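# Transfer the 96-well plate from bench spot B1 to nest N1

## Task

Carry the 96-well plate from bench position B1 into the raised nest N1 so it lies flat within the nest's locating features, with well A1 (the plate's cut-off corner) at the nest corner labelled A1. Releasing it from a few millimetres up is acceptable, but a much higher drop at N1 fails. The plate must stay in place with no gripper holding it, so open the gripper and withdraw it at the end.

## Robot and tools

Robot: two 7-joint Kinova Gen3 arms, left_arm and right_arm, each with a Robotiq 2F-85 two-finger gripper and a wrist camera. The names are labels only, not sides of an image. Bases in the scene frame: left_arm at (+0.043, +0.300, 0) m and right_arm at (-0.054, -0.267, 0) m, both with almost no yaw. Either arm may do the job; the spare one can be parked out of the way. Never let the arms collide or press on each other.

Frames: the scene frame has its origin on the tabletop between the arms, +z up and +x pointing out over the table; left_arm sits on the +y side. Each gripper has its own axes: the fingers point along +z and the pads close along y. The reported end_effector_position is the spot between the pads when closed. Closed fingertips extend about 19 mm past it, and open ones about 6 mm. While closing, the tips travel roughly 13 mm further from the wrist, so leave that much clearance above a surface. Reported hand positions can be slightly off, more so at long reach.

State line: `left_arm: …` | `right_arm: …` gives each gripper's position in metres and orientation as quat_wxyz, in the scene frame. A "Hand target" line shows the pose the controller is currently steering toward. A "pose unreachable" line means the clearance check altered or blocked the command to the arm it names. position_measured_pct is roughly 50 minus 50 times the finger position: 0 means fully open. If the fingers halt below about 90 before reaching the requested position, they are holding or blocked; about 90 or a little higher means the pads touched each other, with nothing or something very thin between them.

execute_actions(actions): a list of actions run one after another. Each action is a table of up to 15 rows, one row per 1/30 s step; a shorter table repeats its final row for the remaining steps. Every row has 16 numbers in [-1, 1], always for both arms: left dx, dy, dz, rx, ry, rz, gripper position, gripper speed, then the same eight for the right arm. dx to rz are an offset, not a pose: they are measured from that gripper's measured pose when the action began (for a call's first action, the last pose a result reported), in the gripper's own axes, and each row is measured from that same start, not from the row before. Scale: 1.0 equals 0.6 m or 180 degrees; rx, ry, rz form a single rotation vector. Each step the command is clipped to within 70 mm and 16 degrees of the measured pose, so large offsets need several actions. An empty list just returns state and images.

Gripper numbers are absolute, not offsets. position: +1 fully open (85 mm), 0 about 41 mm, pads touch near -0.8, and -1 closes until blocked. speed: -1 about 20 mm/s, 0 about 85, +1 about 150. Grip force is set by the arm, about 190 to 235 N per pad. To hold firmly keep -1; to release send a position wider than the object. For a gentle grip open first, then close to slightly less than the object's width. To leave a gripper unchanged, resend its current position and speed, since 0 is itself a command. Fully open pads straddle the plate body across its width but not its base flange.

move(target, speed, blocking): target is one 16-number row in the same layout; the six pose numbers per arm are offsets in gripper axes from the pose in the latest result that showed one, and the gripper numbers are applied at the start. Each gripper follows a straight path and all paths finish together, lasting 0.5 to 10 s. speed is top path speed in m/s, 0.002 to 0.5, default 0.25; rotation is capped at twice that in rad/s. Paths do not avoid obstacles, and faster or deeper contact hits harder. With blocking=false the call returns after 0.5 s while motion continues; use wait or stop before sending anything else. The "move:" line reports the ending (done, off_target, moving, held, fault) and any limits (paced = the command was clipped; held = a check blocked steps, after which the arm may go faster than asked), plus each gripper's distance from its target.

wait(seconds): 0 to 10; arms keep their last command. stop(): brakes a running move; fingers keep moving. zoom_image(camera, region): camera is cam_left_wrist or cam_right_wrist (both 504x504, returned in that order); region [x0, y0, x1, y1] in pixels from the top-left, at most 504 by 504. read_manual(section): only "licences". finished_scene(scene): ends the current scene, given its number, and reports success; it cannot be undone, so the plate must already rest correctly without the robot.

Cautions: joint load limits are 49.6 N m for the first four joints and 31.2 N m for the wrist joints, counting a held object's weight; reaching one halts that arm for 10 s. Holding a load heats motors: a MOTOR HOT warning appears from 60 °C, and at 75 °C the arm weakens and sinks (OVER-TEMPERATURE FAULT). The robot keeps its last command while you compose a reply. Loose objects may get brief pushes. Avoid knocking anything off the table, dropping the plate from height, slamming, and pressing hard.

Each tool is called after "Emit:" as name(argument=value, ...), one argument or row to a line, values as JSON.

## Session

Emit:
execute_actions(
  actions=[],
)

Scene clock: 0.00 s.
left_arm: end_effector_position=(+0.4935, +0.3050, +0.1993) position_measured_pct=0.0 end_effector_quat_wxyz=(-0.001, -0.005, +1.000, -0.000) | right_arm: end_effector_position=(+0.5301, +0.0515, +0.1573) position_measured_pct=0.0 end_effector_quat_wxyz=(-0.054, +0.423, +0.903, -0.052)
Joint positions: left_arm=[-0.057  0.435  0.001  1.655 -0.     1.053  1.514] | right_arm=[-0.539  1.27   0.298  0.141 -0.315  1.884  0.19 ]
Joint velocities: left_arm=[-0.001 -0.    -0.001  0.    -0.    -0.     0.   ] | right_arm=[-0.    -0.001 -0.     0.001  0.001 -0.     0.001]
Motor temperatures (°C, as the motors report them): left_arm=[33 34 31 32 40 38 40] | right_arm=[34 29 33 33 39 39 41]
Hand target (left_arm): +0.493, +0.305, +0.199; -0.001, -0.005, +1.000, -0.000
Hand target (right_arm): +0.530, +0.051, +0.157; -0.054, +0.423, +0.903, -0.052

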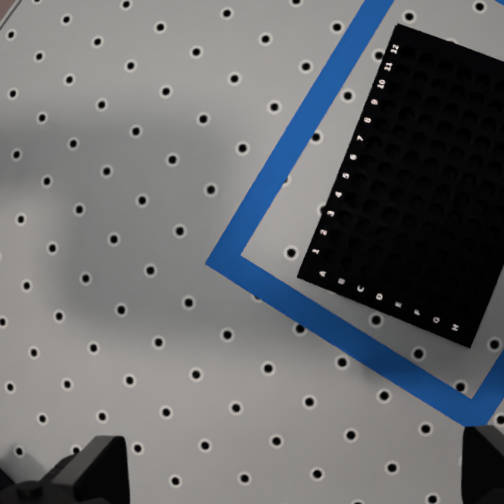

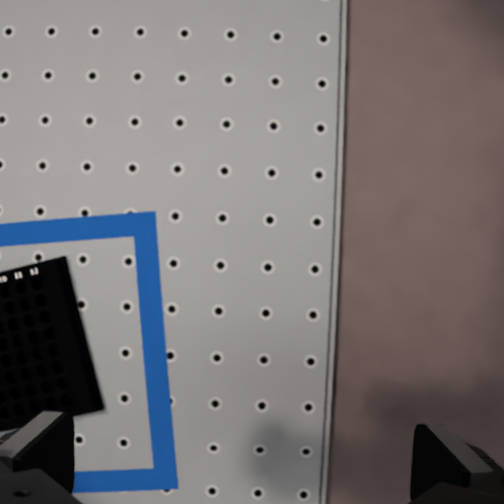

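Emit:
move(
  target=[-0.0125,-0.245,0.1,0,0,0.411,1,0, -0.292,-0.6535,-0.1647,-0.267,0,0,1,0],
  speed=0.3,
)

Scene clock: 6.43 s.
left_arm: end_effector_position=(+0.5025, +0.1578, +0.1393) position_measured_pct=0.0 end_effector_quat_wxyz=(-0.000, +0.598, +0.802, -0.001) | right_arm: end_effector_position=(+0.3574, -0.3291, +0.3002) position_measured_pct=0.0 end_effector_quat_wxyz=(+0.122, +0.408, +0.847, +0.319)
Joint positions: left_arm=[ 0.045  0.594  0.33   1.645 -0.224  0.941  0.735] | right_arm=[ 0.209  0.152  0.413  1.975 -0.881  1.065  1.748]
Joint velocities: left_arm=[-0.     0.     0.001  0.001  0.    -0.     0.   ] | right_arm=[ 0.001  0.003  0.004  0.001 -0.     0.001  0.   ]
Motor temperatures (°C, as the motors report them): left_arm=[33 34 31 32 40 38 40] | right_arm=[34 29 33 33 39 39 41]
Hand target (left_arm): +0.502, +0.158, +0.139; -0.000, +0.598, +0.802, -0.001
Hand target (right_arm): +0.357, -0.329, +0.300; +0.122, +0.408, +0.847, +0.319
Off the commanded pose (left_arm): 0.000 m, 0 deg.
Off the commanded pose (right_arm): 0.001 m, 0 deg.
move: done

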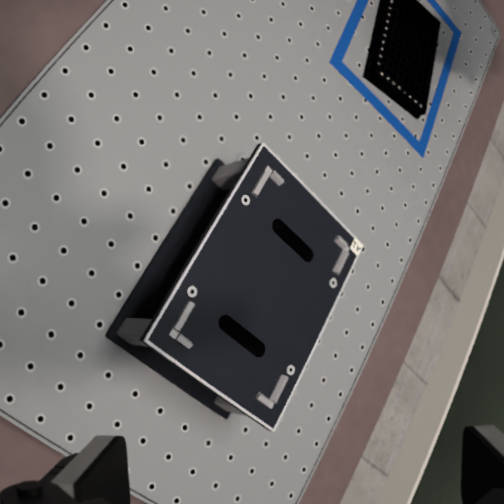

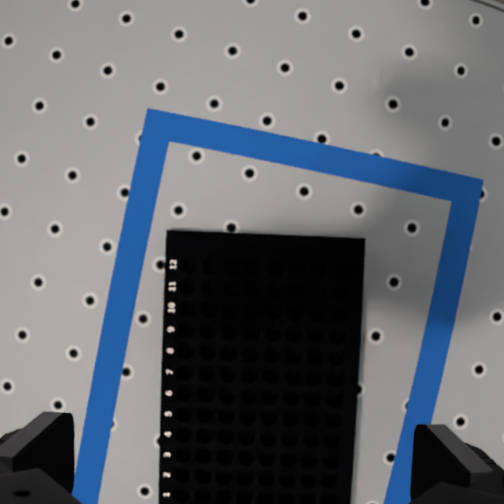

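Emit:
move(
  target=[0,0.0075,0.14,0,0,0,1,0, -0.05,0,-0.12,0,0,0,1,0],
  speed=0.15,
)

Emit:
zoom_image(
  camera="cam_right_wrist",
  region=[50, 380, 190, 504],
)

Emit:
zoom_image(
  camera="cam_right_wrist",
  region=[310, 380, 450, 504],
)

Scene clock: 8.20 s.
left_arm: end_effector_position=(+0.5068, +0.1591, +0.0554) position_measured_pct=0.0 end_effector_quat_wxyz=(+0.000, +0.598, +0.802, -0.001) | right_arm: end_effector_position=(+0.3426, -0.3841, +0.3535) position_measured_pct=0.0 end_effector_quat_wxyz=(+0.122, +0.408, +0.847, +0.319)
Joint positions: left_arm=[ 0.073  0.734  0.281  1.71  -0.278  0.737  0.773] | right_arm=[ 0.307  0.153  0.486  1.79  -0.805  1.3    1.718]
Joint velocities: left_arm=[ 0.001  0.006  0.002 -0.    -0.    -0.     0.   ] | right_arm=[ 0.001  0.004  0.004 -0.001 -0.001  0.002  0.   ]
Motor temperatures (°C, as the motors report them): left_arm=[33 34 31 32 40 38 40] | right_arm=[34 29 33 33 39 39 41]
Hand target (left_arm): +0.507, +0.159, +0.055; -0.000, +0.598, +0.802, -0.001
Hand target (right_arm): +0.343, -0.384, +0.353; +0.122, +0.409, +0.847, +0.319
Off the commanded pose (left_arm): 0.000 m, 0 deg.
Off the commanded pose (right_arm): 0.000 m, 0 deg.
move: done

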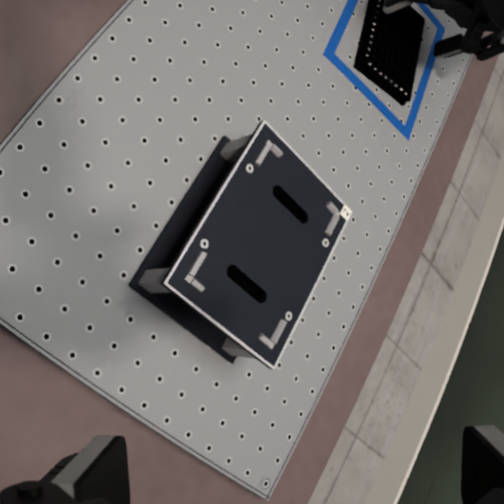

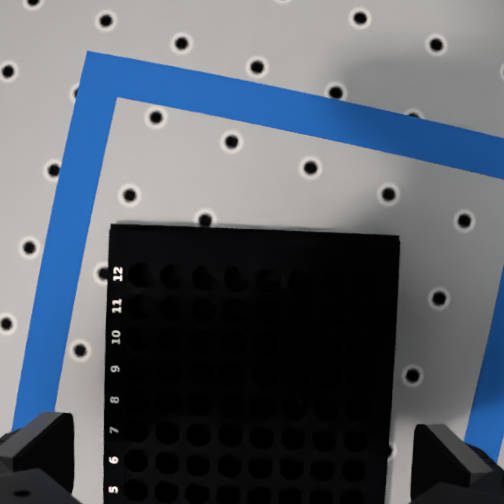

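Region (50, 380, 190, 504) of cam_right_wrist's 504x504 image, scaled by 3.600; it fills the top 446 rows of this view, and the rest is white.

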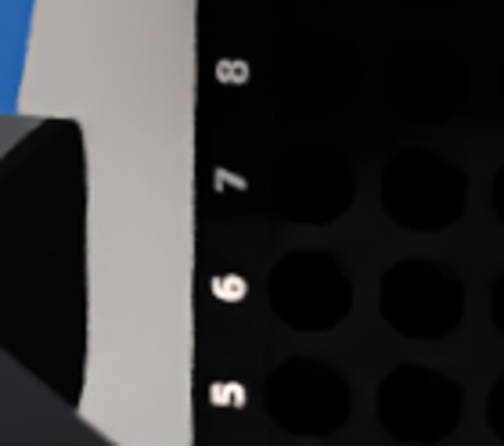

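Region (310, 380, 450, 504) of cam_right_wrist's 504x504 image, scaled by 3.600; it fills the top 446 rows of this view, and the rest is white.

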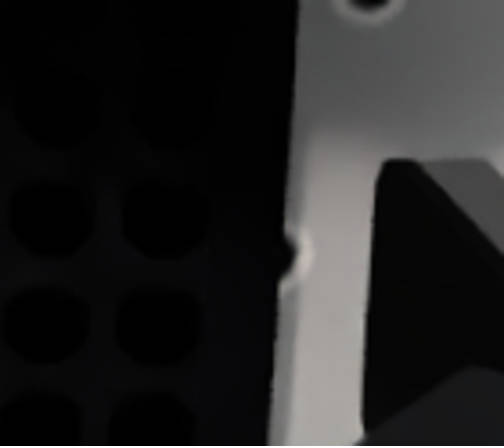

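Emit:
move(
  target=[0,0,0.033,0,0,0.002,1,0, 0,0,0,0,0,0,1,0],
  speed=0.05,
)

Emit:
zoom_image(
  camera="cam_right_wrist",
  region=[50, 380, 190, 504],
)

Emit:
zoom_image(
  camera="cam_right_wrist",
  region=[310, 380, 450, 504],
)

Scene clock: 9.87 s.
left_arm: end_effector_position=(+0.5069, +0.1592, +0.0358) position_measured_pct=0.0 end_effector_quat_wxyz=(+0.000, +0.600, +0.800, -0.001) | right_arm: end_effector_position=(+0.3426, -0.3841, +0.3535) position_measured_pct=0.0 end_effector_quat_wxyz=(+0.122, +0.408, +0.847, +0.319)
Joint positions: left_arm=[ 0.081  0.77   0.269  1.721 -0.292  0.691  0.779] | right_arm=[ 0.307  0.153  0.486  1.79  -0.805  1.3    1.718]
Joint velocities: left_arm=[ 0.001  0.003  0.    -0.     0.     0.     0.   ] | right_arm=[-0.    -0.     0.     0.    -0.    -0.001 -0.   ]
Motor temperatures (°C, as the motors report them): left_arm=[33 34 31 32 40 38 40] | right_arm=[34 29 33 33 39 39 41]
Hand target (left_arm): +0.507, +0.159, +0.036; +0.000, +0.600, +0.800, -0.001
Hand target (right_arm): +0.343, -0.384, +0.354; +0.122, +0.408, +0.847, +0.319
Off the commanded pose (left_arm): 0.000 m, 0 deg.
Off the commanded pose (right_arm): 0.000 m, 0 deg.
move: done

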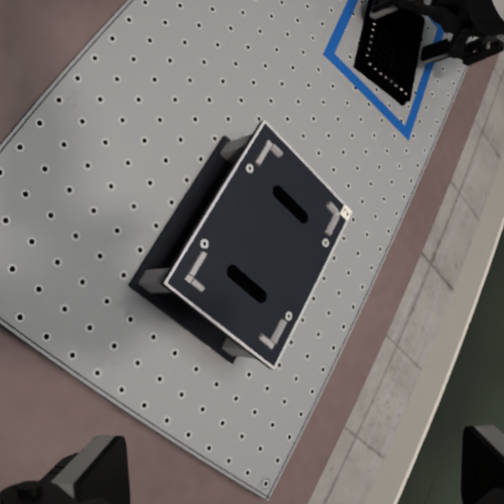

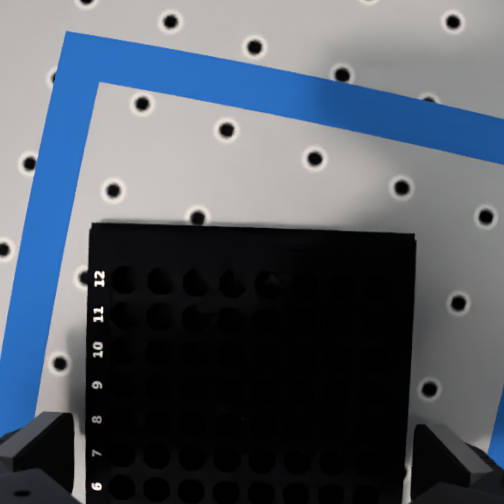

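Region (50, 380, 190, 504) of cam_right_wrist's 504x504 image, scaled by 3.600; it fills the top 446 rows of this view, and the rest is white.

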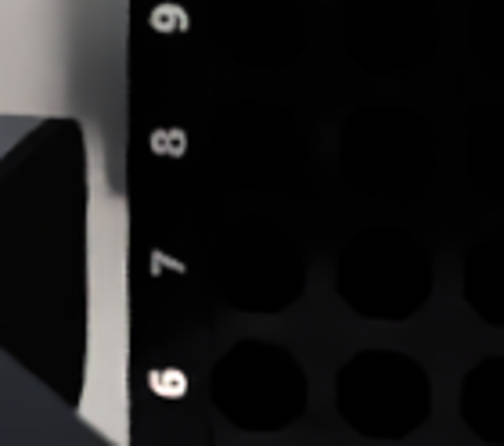

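Region (310, 380, 450, 504) of cam_right_wrist's 504x504 image, scaled by 3.600; it fills the top 446 rows of this view, and the rest is white.

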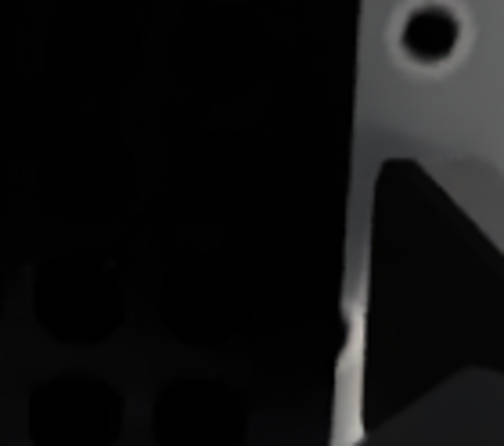

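Emit:
zoom_image(
  camera="cam_right_wrist",
  region=[70, 200, 150, 280],
)

Emit:
zoom_image(
  camera="cam_right_wrist",
  region=[360, 200, 440, 280],
)

Region (70, 200, 150, 280) of cam_right_wrist's 504x504 image, scaled by 6.300.

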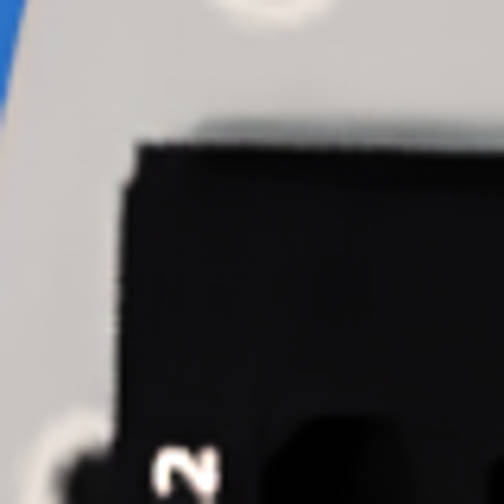

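Region (360, 200, 440, 280) of cam_right_wrist's 504x504 image, scaled by 6.300.

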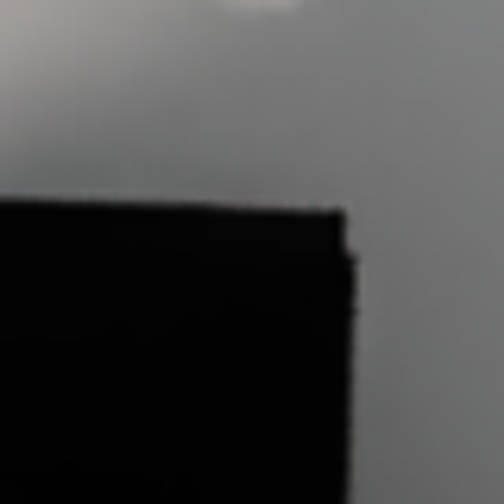

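Emit:
move(
  target=[0,0.0007,0.0155,0,0,0,1,0, 0,0,0,0,0,0,1,0],
  speed=0.015,
)

Emit:
execute_actions(
  actions=[
    [[0,0,0,0,0,0,0.86,-1, 0,0,0,0,0,0,1,0]],
  ],
)

Scene clock: 12.23 s.
left_arm: end_effector_position=(+0.5073, +0.1593, +0.0265) position_measured_pct=0.0 end_effector_quat_wxyz=(+0.000, +0.600, +0.800, -0.001) | right_arm: end_effector_position=(+0.3426, -0.3841, +0.3535) position_measured_pct=0.0 end_effector_quat_wxyz=(+0.122, +0.408, +0.847, +0.319)
Joint positions: left_arm=[ 0.085  0.787  0.262  1.723 -0.298  0.67   0.783] | right_arm=[ 0.307  0.153  0.486  1.79  -0.805  1.3    1.718]
Joint velocities: left_arm=[ 0.     0.001  0.001  0.    -0.     0.     0.   ] | right_arm=[ 0.    -0.001 -0.    -0.001 -0.    -0.001  0.001]
Motor temperatures (°C, as the motors report them): left_arm=[33 35 31 32 40 38 40] | right_arm=[34 29 33 33 39 39 41]
Hand target (left_arm): +0.507, +0.159, +0.026; +0.000, +0.600, +0.800, -0.001
Hand target (right_arm): +0.343, -0.384, +0.354; +0.122, +0.408, +0.847, +0.319
Off the commanded pose (left_arm): 0.000 m, 0 deg.
Off the commanded pose (right_arm): 0.000 m, 0 deg.
move: done

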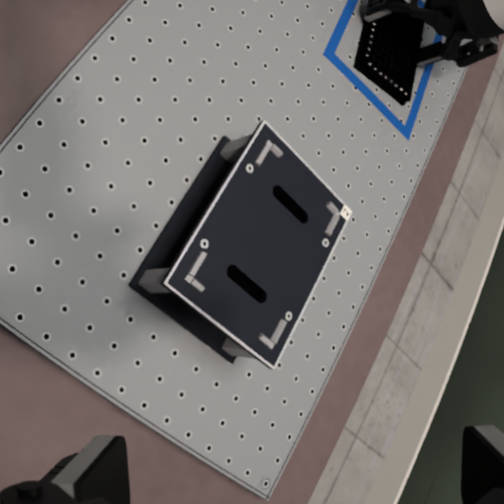

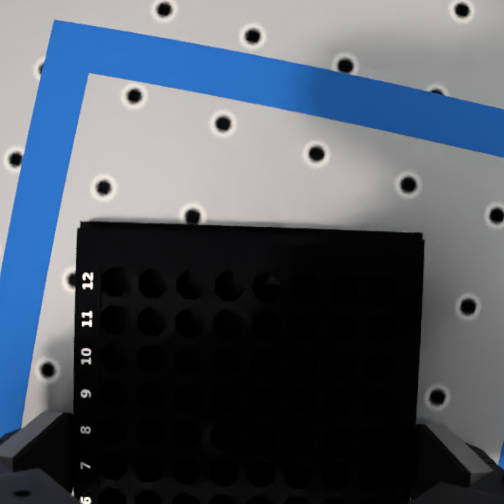

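Scene clock: 12.73 s.
left_arm: end_effector_position=(+0.5073, +0.1593, +0.0271) position_measured_pct=5.6 end_effector_quat_wxyz=(+0.000, +0.600, +0.800, -0.000) | right_arm: end_effector_position=(+0.3426, -0.3841, +0.3535) position_measured_pct=0.0 end_effector_quat_wxyz=(+0.122, +0.408, +0.847, +0.319)
Joint positions: left_arm=[ 0.085  0.786  0.262  1.723 -0.298  0.671  0.783] | right_arm=[ 0.307  0.153  0.486  1.79  -0.805  1.3    1.718]
Joint velocities: left_arm=[ 0.001 -0.001  0.     0.002  0.     0.     0.   ] | right_arm=[ 0.001  0.003  0.    -0.    -0.     0.    -0.001]
Motor temperatures (°C, as the motors report them): left_arm=[33 35 31 32 40 38 40] | right_arm=[34 29 33 33 39 39 41]
Hand target (left_arm): +0.507, +0.159, +0.026; +0.000, +0.600, +0.800, -0.001
Hand target (right_arm): +0.343, -0.384, +0.354; +0.122, +0.408, +0.847, +0.319
Off the commanded pose (left_arm): 0.001 m, 0 deg.
Off the commanded pose (right_arm): 0.000 m, 0 deg.

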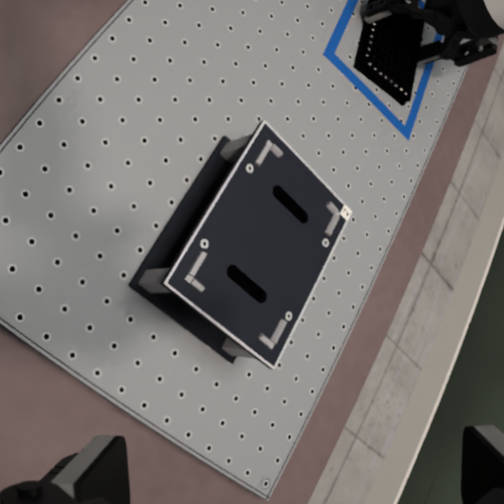

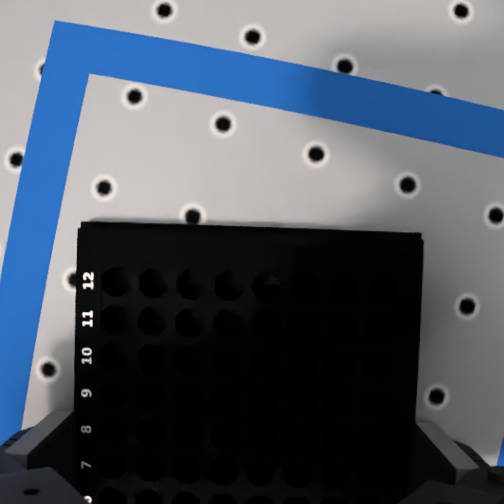

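Emit:
zoom_image(
  camera="cam_left_wrist",
  region=[0, 100, 400, 504],
)

Region (0, 100, 400, 504) of cam_left_wrist's 504x504 image, scaled by 1.248; it fills the left 499 columns of this view, and the rest is white.

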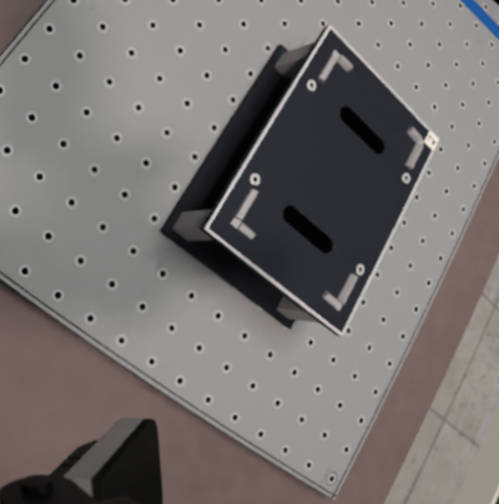

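Emit:
move(
  target=[0,0,-0.075,0,0,0,0.86,-1, 0,0,0,0,0,0,1,0],
  speed=0.1,
)

Scene clock: 18.17 s.
left_arm: end_effector_position=(+0.5072, +0.1592, +0.0719) position_measured_pct=6.0 end_effector_quat_wxyz=(+0.000, +0.600, +0.800, -0.001) | right_arm: end_effector_position=(+0.3426, -0.3841, +0.3535) position_measured_pct=0.0 end_effector_quat_wxyz=(+0.122, +0.408, +0.847, +0.319)
Joint positions: left_arm=[ 0.065  0.706  0.294  1.698 -0.27   0.777  0.76 ] | right_arm=[ 0.307  0.153  0.486  1.79  -0.805  1.3    1.718]
Joint velocities: left_arm=[-0.001 -0.004 -0.001 -0.     0.    -0.001 -0.   ] | right_arm=[-0.    -0.001  0.     0.002  0.001 -0.     0.001]
Motor temperatures (°C, as the motors report them): left_arm=[33 35 31 32 40 38 40] | right_arm=[34 29 33 33 39 39 41]
Hand target (left_arm): +0.507, +0.159, +0.072; +0.000, +0.600, +0.800, -0.000
Hand target (right_arm): +0.343, -0.384, +0.354; +0.122, +0.408, +0.847, +0.319
Off the commanded pose (left_arm): 0.000 m, 0 deg.
Off the commanded pose (right_arm): 0.000 m, 0 deg.
move: done

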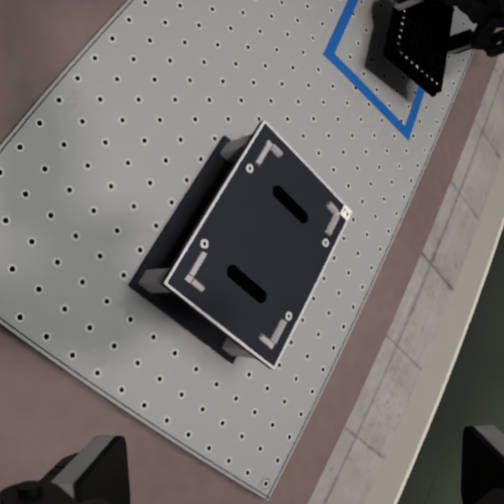

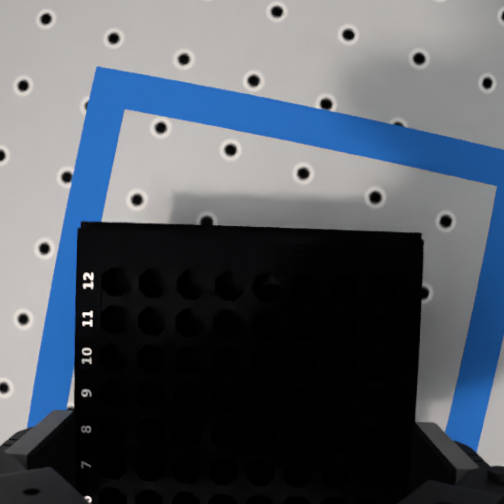

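Emit:
move(
  target=[-0.5072,-0.2214,-0.13,0,0,-0.91,0.86,-1, 0,0,0,0,0,0,1,0],
  speed=0.4,
)

Scene clock: 22.90 s.
left_arm: end_effector_position=(+0.4649, -0.1703, +0.1502) position_measured_pct=6.0 end_effector_quat_wxyz=(+0.001, +0.707, -0.707, +0.000) | right_arm: end_effector_position=(+0.3426, -0.3841, +0.3535) position_measured_pct=0.0 end_effector_quat_wxyz=(+0.122, +0.408, +0.847, +0.319)
Joint positions: left_arm=[ 0.971  0.921 -0.407  0.94   0.331  1.334  3.767] | right_arm=[ 0.307  0.153  0.486  1.79  -0.805  1.3    1.718]
Joint velocities: left_arm=[ 0.     0.009  0.002 -0.004 -0.002  0.     0.001] | right_arm=[ 0.    -0.    -0.     0.     0.    -0.002 -0.001]
Motor temperatures (°C, as the motors report them): left_arm=[33 35 31 32 40 38 40] | right_arm=[34 29 33 33 39 39 41]
Hand target (left_arm): +0.465, -0.170, +0.150; +0.000, +0.707, -0.707, -0.000
Hand target (right_arm): +0.343, -0.384, +0.354; +0.122, +0.408, +0.847, +0.319
Off the commanded pose (left_arm): 0.000 m, 0 deg.
Off the commanded pose (right_arm): 0.000 m, 0 deg.
move: done

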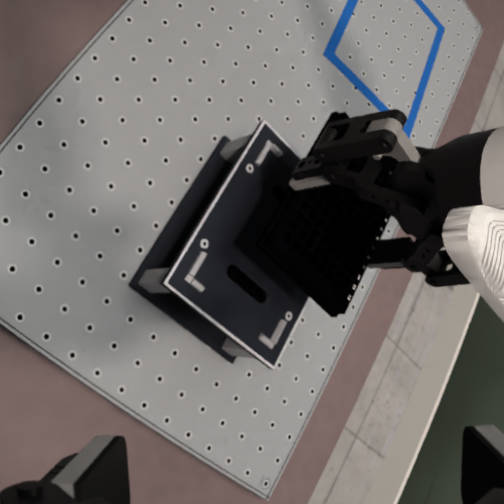

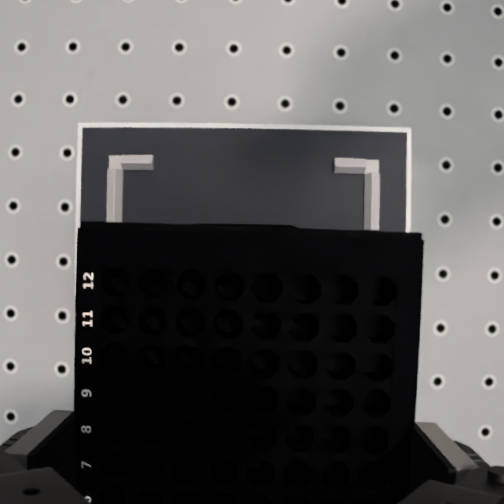

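Emit:
zoom_image(
  camera="cam_right_wrist",
  region=[60, 120, 200, 260],
)

Emit:
zoom_image(
  camera="cam_right_wrist",
  region=[300, 120, 440, 260],
)

Region (60, 120, 200, 260) of cam_right_wrist's 504x504 image, scaled by 3.600.

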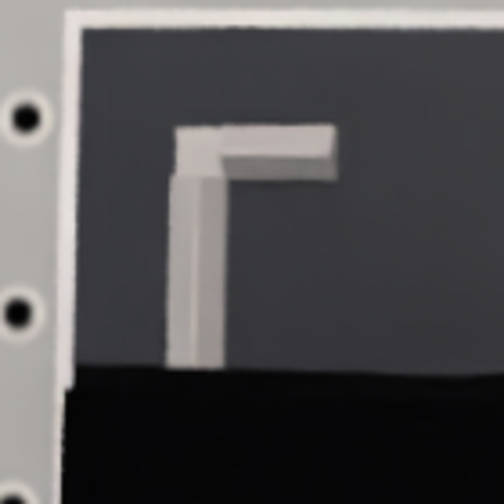

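Region (300, 120, 440, 260) of cam_right_wrist's 504x504 image, scaled by 3.600.

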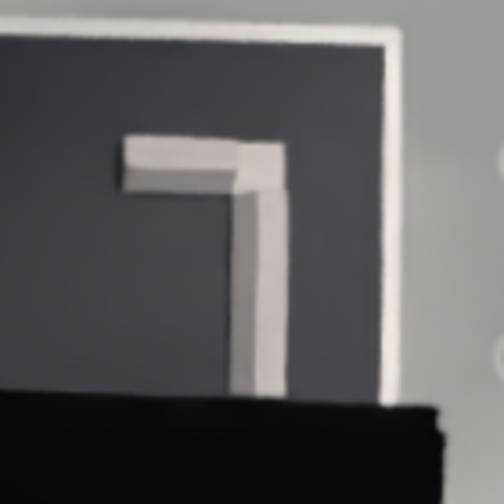

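Emit:
move(
  target=[0.031,-0.005,0.0735,0,0,-0.0057,0.86,-1, 0,0,0,0,0,0,1,0],
  speed=0.07,
)

Emit:
zoom_image(
  camera="cam_right_wrist",
  region=[40, 140, 180, 280],
)

Emit:
zoom_image(
  camera="cam_right_wrist",
  region=[330, 140, 470, 280],
)

Scene clock: 25.70 s.
left_arm: end_effector_position=(+0.4679, -0.1889, +0.1063) position_measured_pct=6.0 end_effector_quat_wxyz=(+0.001, +0.713, -0.701, +0.000) | right_arm: end_effector_position=(+0.3426, -0.3841, +0.3535) position_measured_pct=0.0 end_effector_quat_wxyz=(+0.122, +0.408, +0.847, +0.319)
Joint positions: left_arm=[ 0.977  1.004 -0.4    0.909  0.351  1.283  3.801] | right_arm=[ 0.307  0.153  0.486  1.79  -0.805  1.3    1.718]
Joint velocities: left_arm=[ 0.     0.003 -0.    -0.001 -0.    -0.     0.   ] | right_arm=[ 0.     0.001 -0.001  0.001 -0.001  0.001  0.001]
Motor temperatures (°C, as the motors report them): left_arm=[33 35 31 32 40 38 40] | right_arm=[34 29 33 33 39 39 41]
Hand target (left_arm): +0.468, -0.189, +0.106; +0.001, +0.713, -0.701, +0.000
Hand target (right_arm): +0.343, -0.384, +0.354; +0.122, +0.408, +0.847, +0.319
Off the commanded pose (left_arm): 0.000 m, 0 deg.
Off the commanded pose (right_arm): 0.000 m, 0 deg.
move: done

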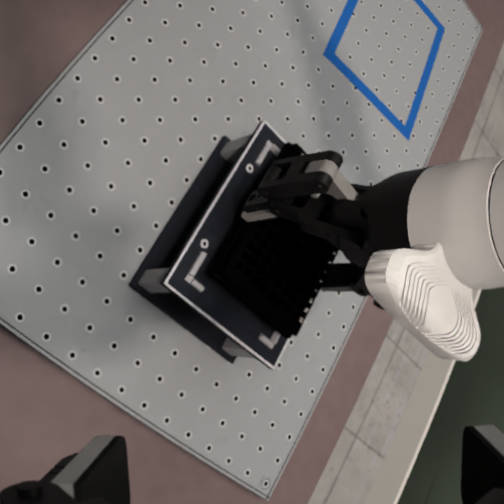

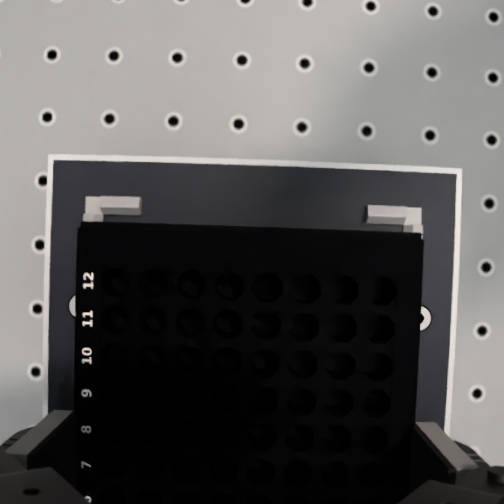

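Region (40, 140, 180, 280) of cam_right_wrist's 504x504 image, scaled by 3.600.

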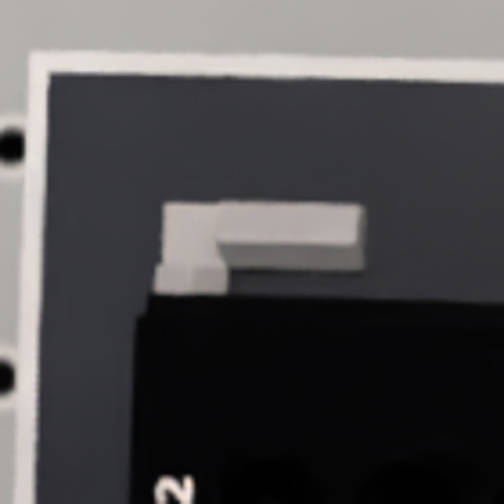

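Region (330, 140, 470, 280) of cam_right_wrist's 504x504 image, scaled by 3.600.

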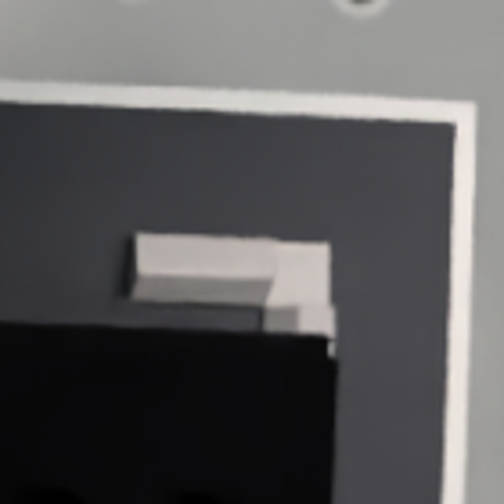

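Emit:
move(
  target=[0.0041,0.0006,0.018,0,0,0,0.86,-1, 0,0,0,0,0,0,1,0],
  speed=0.03,
)

Emit:
zoom_image(
  camera="cam_right_wrist",
  region=[40, 170, 180, 310],
)

Emit:
zoom_image(
  camera="cam_right_wrist",
  region=[330, 170, 470, 310],
)

Scene clock: 27.83 s.
left_arm: end_effector_position=(+0.4676, -0.1914, +0.0955) position_measured_pct=6.0 end_effector_quat_wxyz=(+0.001, +0.713, -0.701, +0.000) | right_arm: end_effector_position=(+0.3426, -0.3841, +0.3535) position_measured_pct=0.0 end_effector_quat_wxyz=(+0.122, +0.408, +0.847, +0.319)
Joint positions: left_arm=[ 0.979  1.019 -0.398  0.912  0.354  1.265  3.802] | right_arm=[ 0.307  0.153  0.486  1.79  -0.805  1.3    1.718]
Joint velocities: left_arm=[ 0.     0.     0.    -0.001 -0.     0.     0.   ] | right_arm=[-0.     0.001  0.     0.002  0.001  0.001 -0.   ]
Motor temperatures (°C, as the motors report them): left_arm=[33 35 31 32 40 38 40] | right_arm=[34 29 33 33 39 39 41]
Hand target (left_arm): +0.468, -0.191, +0.095; +0.001, +0.713, -0.701, +0.000
Hand target (right_arm): +0.343, -0.384, +0.354; +0.122, +0.408, +0.847, +0.319
Off the commanded pose (left_arm): 0.000 m, 0 deg.
Off the commanded pose (right_arm): 0.000 m, 0 deg.
move: done

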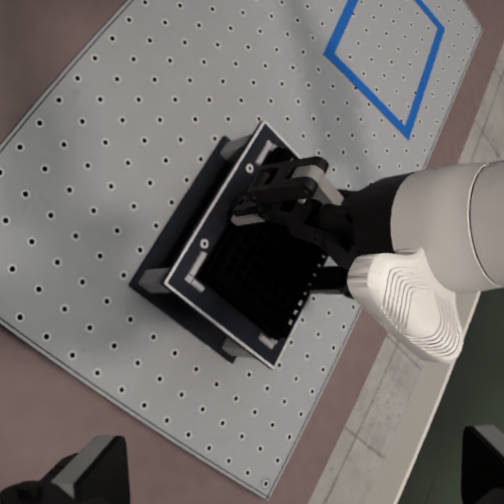

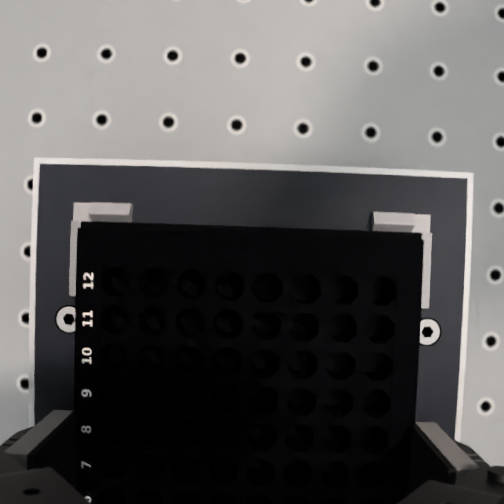

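Region (40, 170, 180, 310) of cam_right_wrist's 504x504 image, scaled by 3.600.

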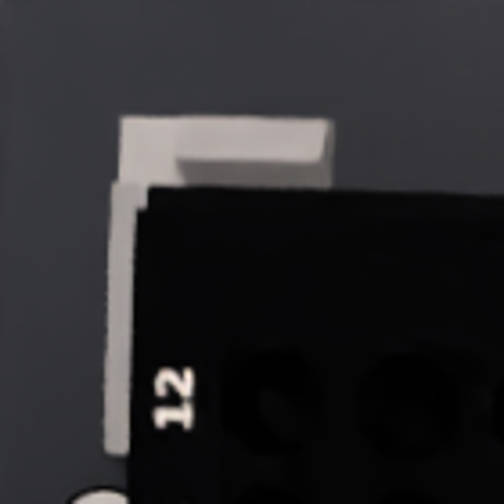

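Region (330, 170, 470, 310) of cam_right_wrist's 504x504 image, scaled by 3.600.

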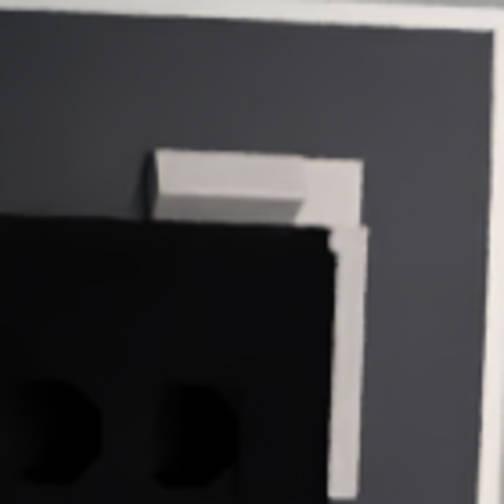

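Emit:
move(
  target=[0.0002,0.0002,0.0115,0,0,0,0.86,-1, 0,0,0,0,0,0,1,0],
  speed=0.01,
)

Emit:
zoom_image(
  camera="cam_right_wrist",
  region=[40, 170, 180, 310],
)

Emit:
zoom_image(
  camera="cam_right_wrist",
  region=[330, 170, 470, 310],
)

Emit:
zoom_image(
  camera="cam_left_wrist",
  region=[150, 110, 370, 380],
)

Scene clock: 29.57 s.
left_arm: end_effector_position=(+0.4676, -0.1916, +0.0888) position_measured_pct=6.0 end_effector_quat_wxyz=(+0.001, +0.713, -0.701, +0.001) | right_arm: end_effector_position=(+0.3426, -0.3841, +0.3535) position_measured_pct=0.0 end_effector_quat_wxyz=(+0.122, +0.408, +0.847, +0.319)
Joint positions: left_arm=[ 0.98   1.026 -0.397  0.92   0.357  1.251  3.8  ] | right_arm=[ 0.307  0.153  0.486  1.79  -0.805  1.3    1.718]
Joint velocities: left_arm=[ 0.     0.    -0.001  0.    -0.     0.     0.   ] | right_arm=[ 0.    -0.001 -0.001  0.     0.001 -0.    -0.   ]
Motor temperatures (°C, as the motors report them): left_arm=[33 35 31 32 40 38 40] | right_arm=[34 29 33 33 39 39 41]
Hand target (left_arm): +0.467, -0.192, +0.089; +0.001, +0.713, -0.701, +0.000
Hand target (right_arm): +0.343, -0.384, +0.354; +0.122, +0.408, +0.847, +0.319
Off the commanded pose (left_arm): 0.000 m, 0 deg.
Off the commanded pose (right_arm): 0.000 m, 0 deg.
move: done

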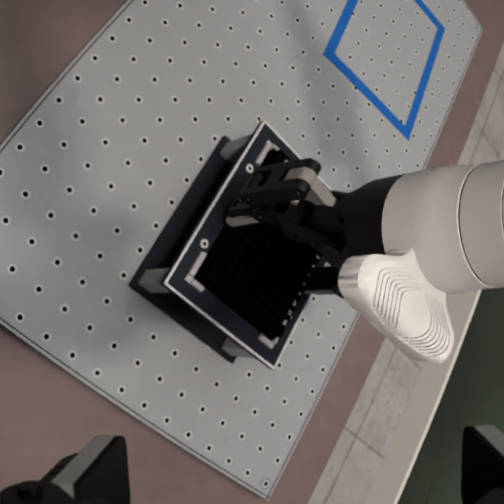

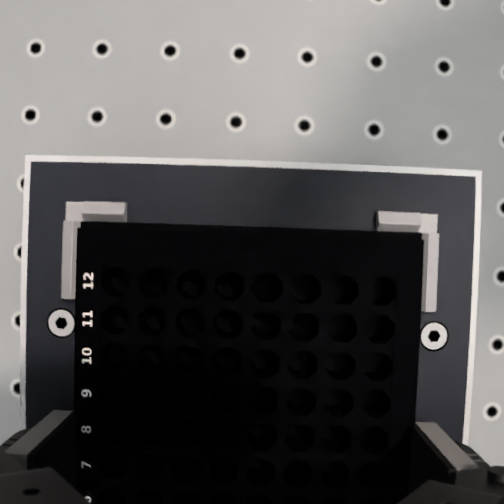

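Region (40, 170, 180, 310) of cam_right_wrist's 504x504 image, scaled by 3.600.

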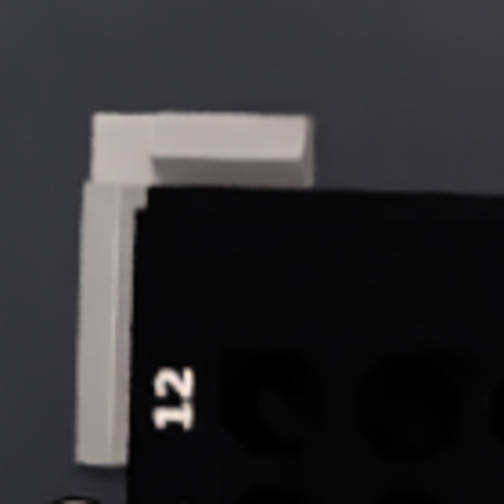

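Region (330, 170, 470, 310) of cam_right_wrist's 504x504 image, scaled by 3.600.

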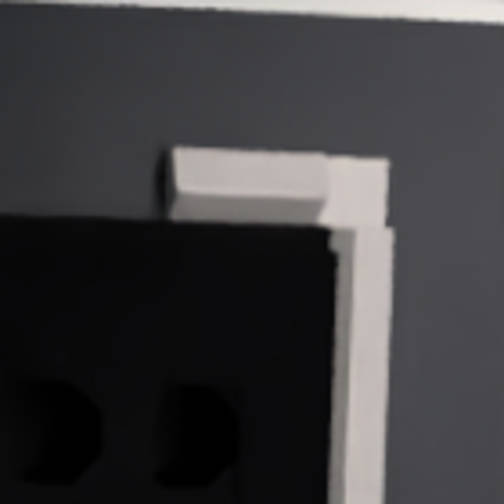

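Region (150, 110, 370, 380) of cam_left_wrist's 504x504 image, scaled by 1.867; it fills the left 411 columns of this view, and the rest is white.

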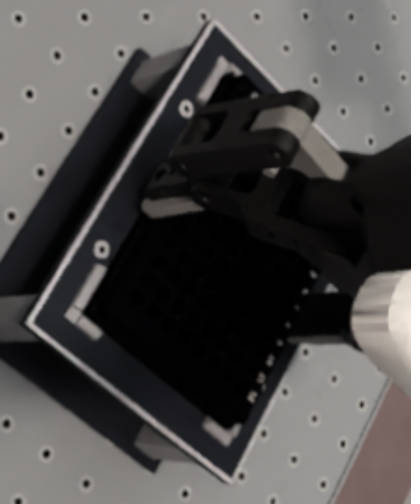

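The plate looks seated. I'll release, lift 3 mm, and confirm it stays down.

Emit:
execute_actions(
  actions=[
    [[0,0,0,0,0,0,1,-1, 0,0,0,0,0,0,1,0]],
    [[0,0,-0.001,0,0,0,1,-1, 0,0,0,0,0,0,1,0],[0,0,-0.002,0,0,0,1,-1, 0,0,0,0,0,0,1,0],[0,0,-0.003,0,0,0,1,-1, 0,0,0,0,0,0,1,0],[0,0,-0.004,0,0,0,1,-1, 0,0,0,0,0,0,1,0],[0,0,-0.005,0,0,0,1,-1, 0,0,0,0,0,0,1,0]],
  ],
)

Scene clock: 31.27 s.
left_arm: end_effector_position=(+0.4676, -0.1916, +0.0918) position_measured_pct=0.0 end_effector_quat_wxyz=(+0.001, +0.713, -0.701, +0.001) | right_arm: end_effector_position=(+0.3426, -0.3841, +0.3535) position_measured_pct=0.0 end_effector_quat_wxyz=(+0.122, +0.408, +0.847, +0.319)
Joint positions: left_arm=[ 0.98   1.023 -0.397  0.916  0.356  1.257  3.801] | right_arm=[ 0.307  0.153  0.486  1.79  -0.805  1.3    1.718]
Joint velocities: left_arm=[-0.001  0.    -0.    -0.     0.     0.    -0.   ] | right_arm=[ 0.    -0.    -0.001  0.     0.001  0.001  0.001]
Motor temperatures (°C, as the motors report them): left_arm=[33 35 31 32 40 38 40] | right_arm=[34 29 33 33 39 39 41]
Hand target (left_arm): +0.468, -0.192, +0.092; +0.001, +0.713, -0.701, +0.001
Hand target (right_arm): +0.343, -0.384, +0.354; +0.122, +0.408, +0.847, +0.319
Off the commanded pose (left_arm): 0.000 m, 0 deg.
Off the commanded pose (right_arm): 0.000 m, 0 deg.

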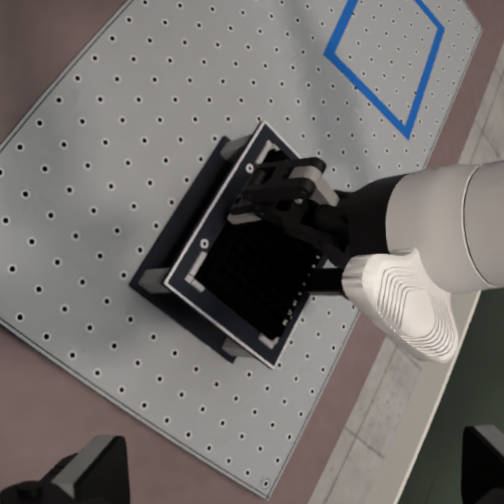

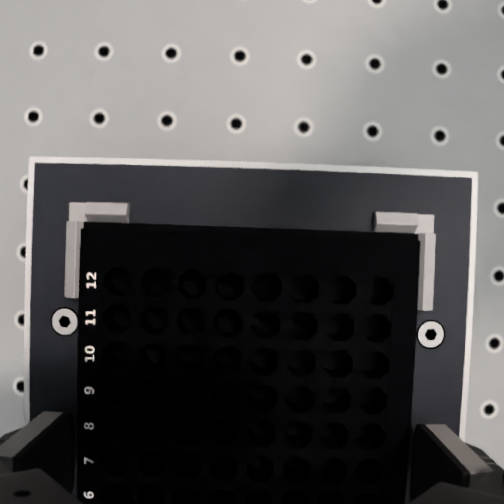

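The plate stayed in place. Retreating.

Emit:
move(
  target=[-0.1,0,-0.25,0,0,0,1,-1, 0,0,0,0,0,0,1,0],
  speed=0.18,
)

Scene clock: 32.87 s.
left_arm: end_effector_position=(+0.4664, -0.1315, +0.2417) position_measured_pct=0.0 end_effector_quat_wxyz=(+0.000, +0.713, -0.701, +0.000) | right_arm: end_effector_position=(+0.3426, -0.3841, +0.3535) position_measured_pct=0.0 end_effector_quat_wxyz=(+0.122, +0.408, +0.847, +0.319)
Joint positions: left_arm=[ 0.936  0.791 -0.429  0.908  0.302  1.494  3.751] | right_arm=[ 0.307  0.153  0.486  1.79  -0.805  1.3    1.718]
Joint velocities: left_arm=[-0.    -0.003 -0.001  0.     0.    -0.001 -0.   ] | right_arm=[ 0.    -0.001  0.001  0.    -0.     0.    -0.002]
Motor temperatures (°C, as the motors report them): left_arm=[33 35 31 32 40 38 40] | right_arm=[34 29 33 33 39 39 41]
Hand target (left_arm): +0.466, -0.131, +0.242; +0.000, +0.713, -0.701, +0.001
Hand target (right_arm): +0.343, -0.384, +0.354; +0.122, +0.408, +0.847, +0.319
Off the commanded pose (left_arm): 0.000 m, 0 deg.
Off the commanded pose (right_arm): 0.000 m, 0 deg.
move: done

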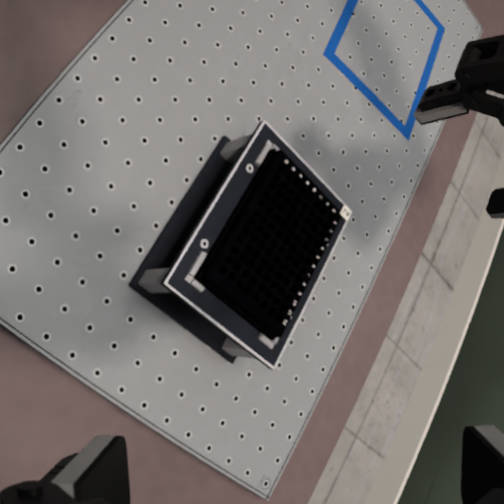

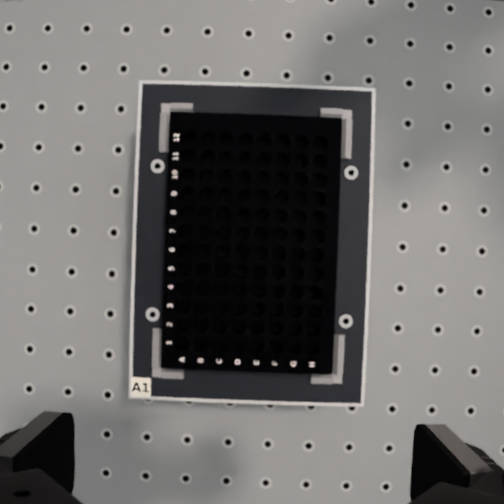

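Emit:
zoom_image(
  camera="cam_right_wrist",
  region=[120, 70, 390, 410],
)

Region (120, 70, 390, 410) of cam_right_wrist's 504x504 image, scaled by 1.482; it fills the left 400 columns of this view, and the rest is white.

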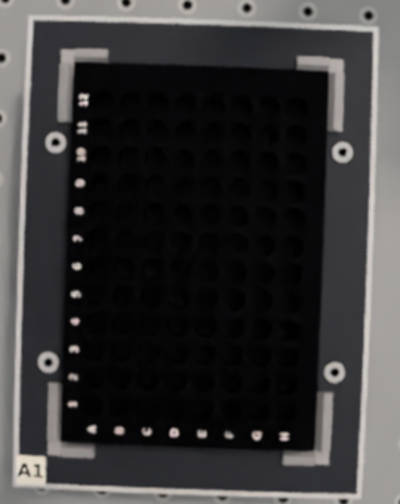

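Emit:
finished_scene(
  scene=2,
)

The scene is finished: the task was done.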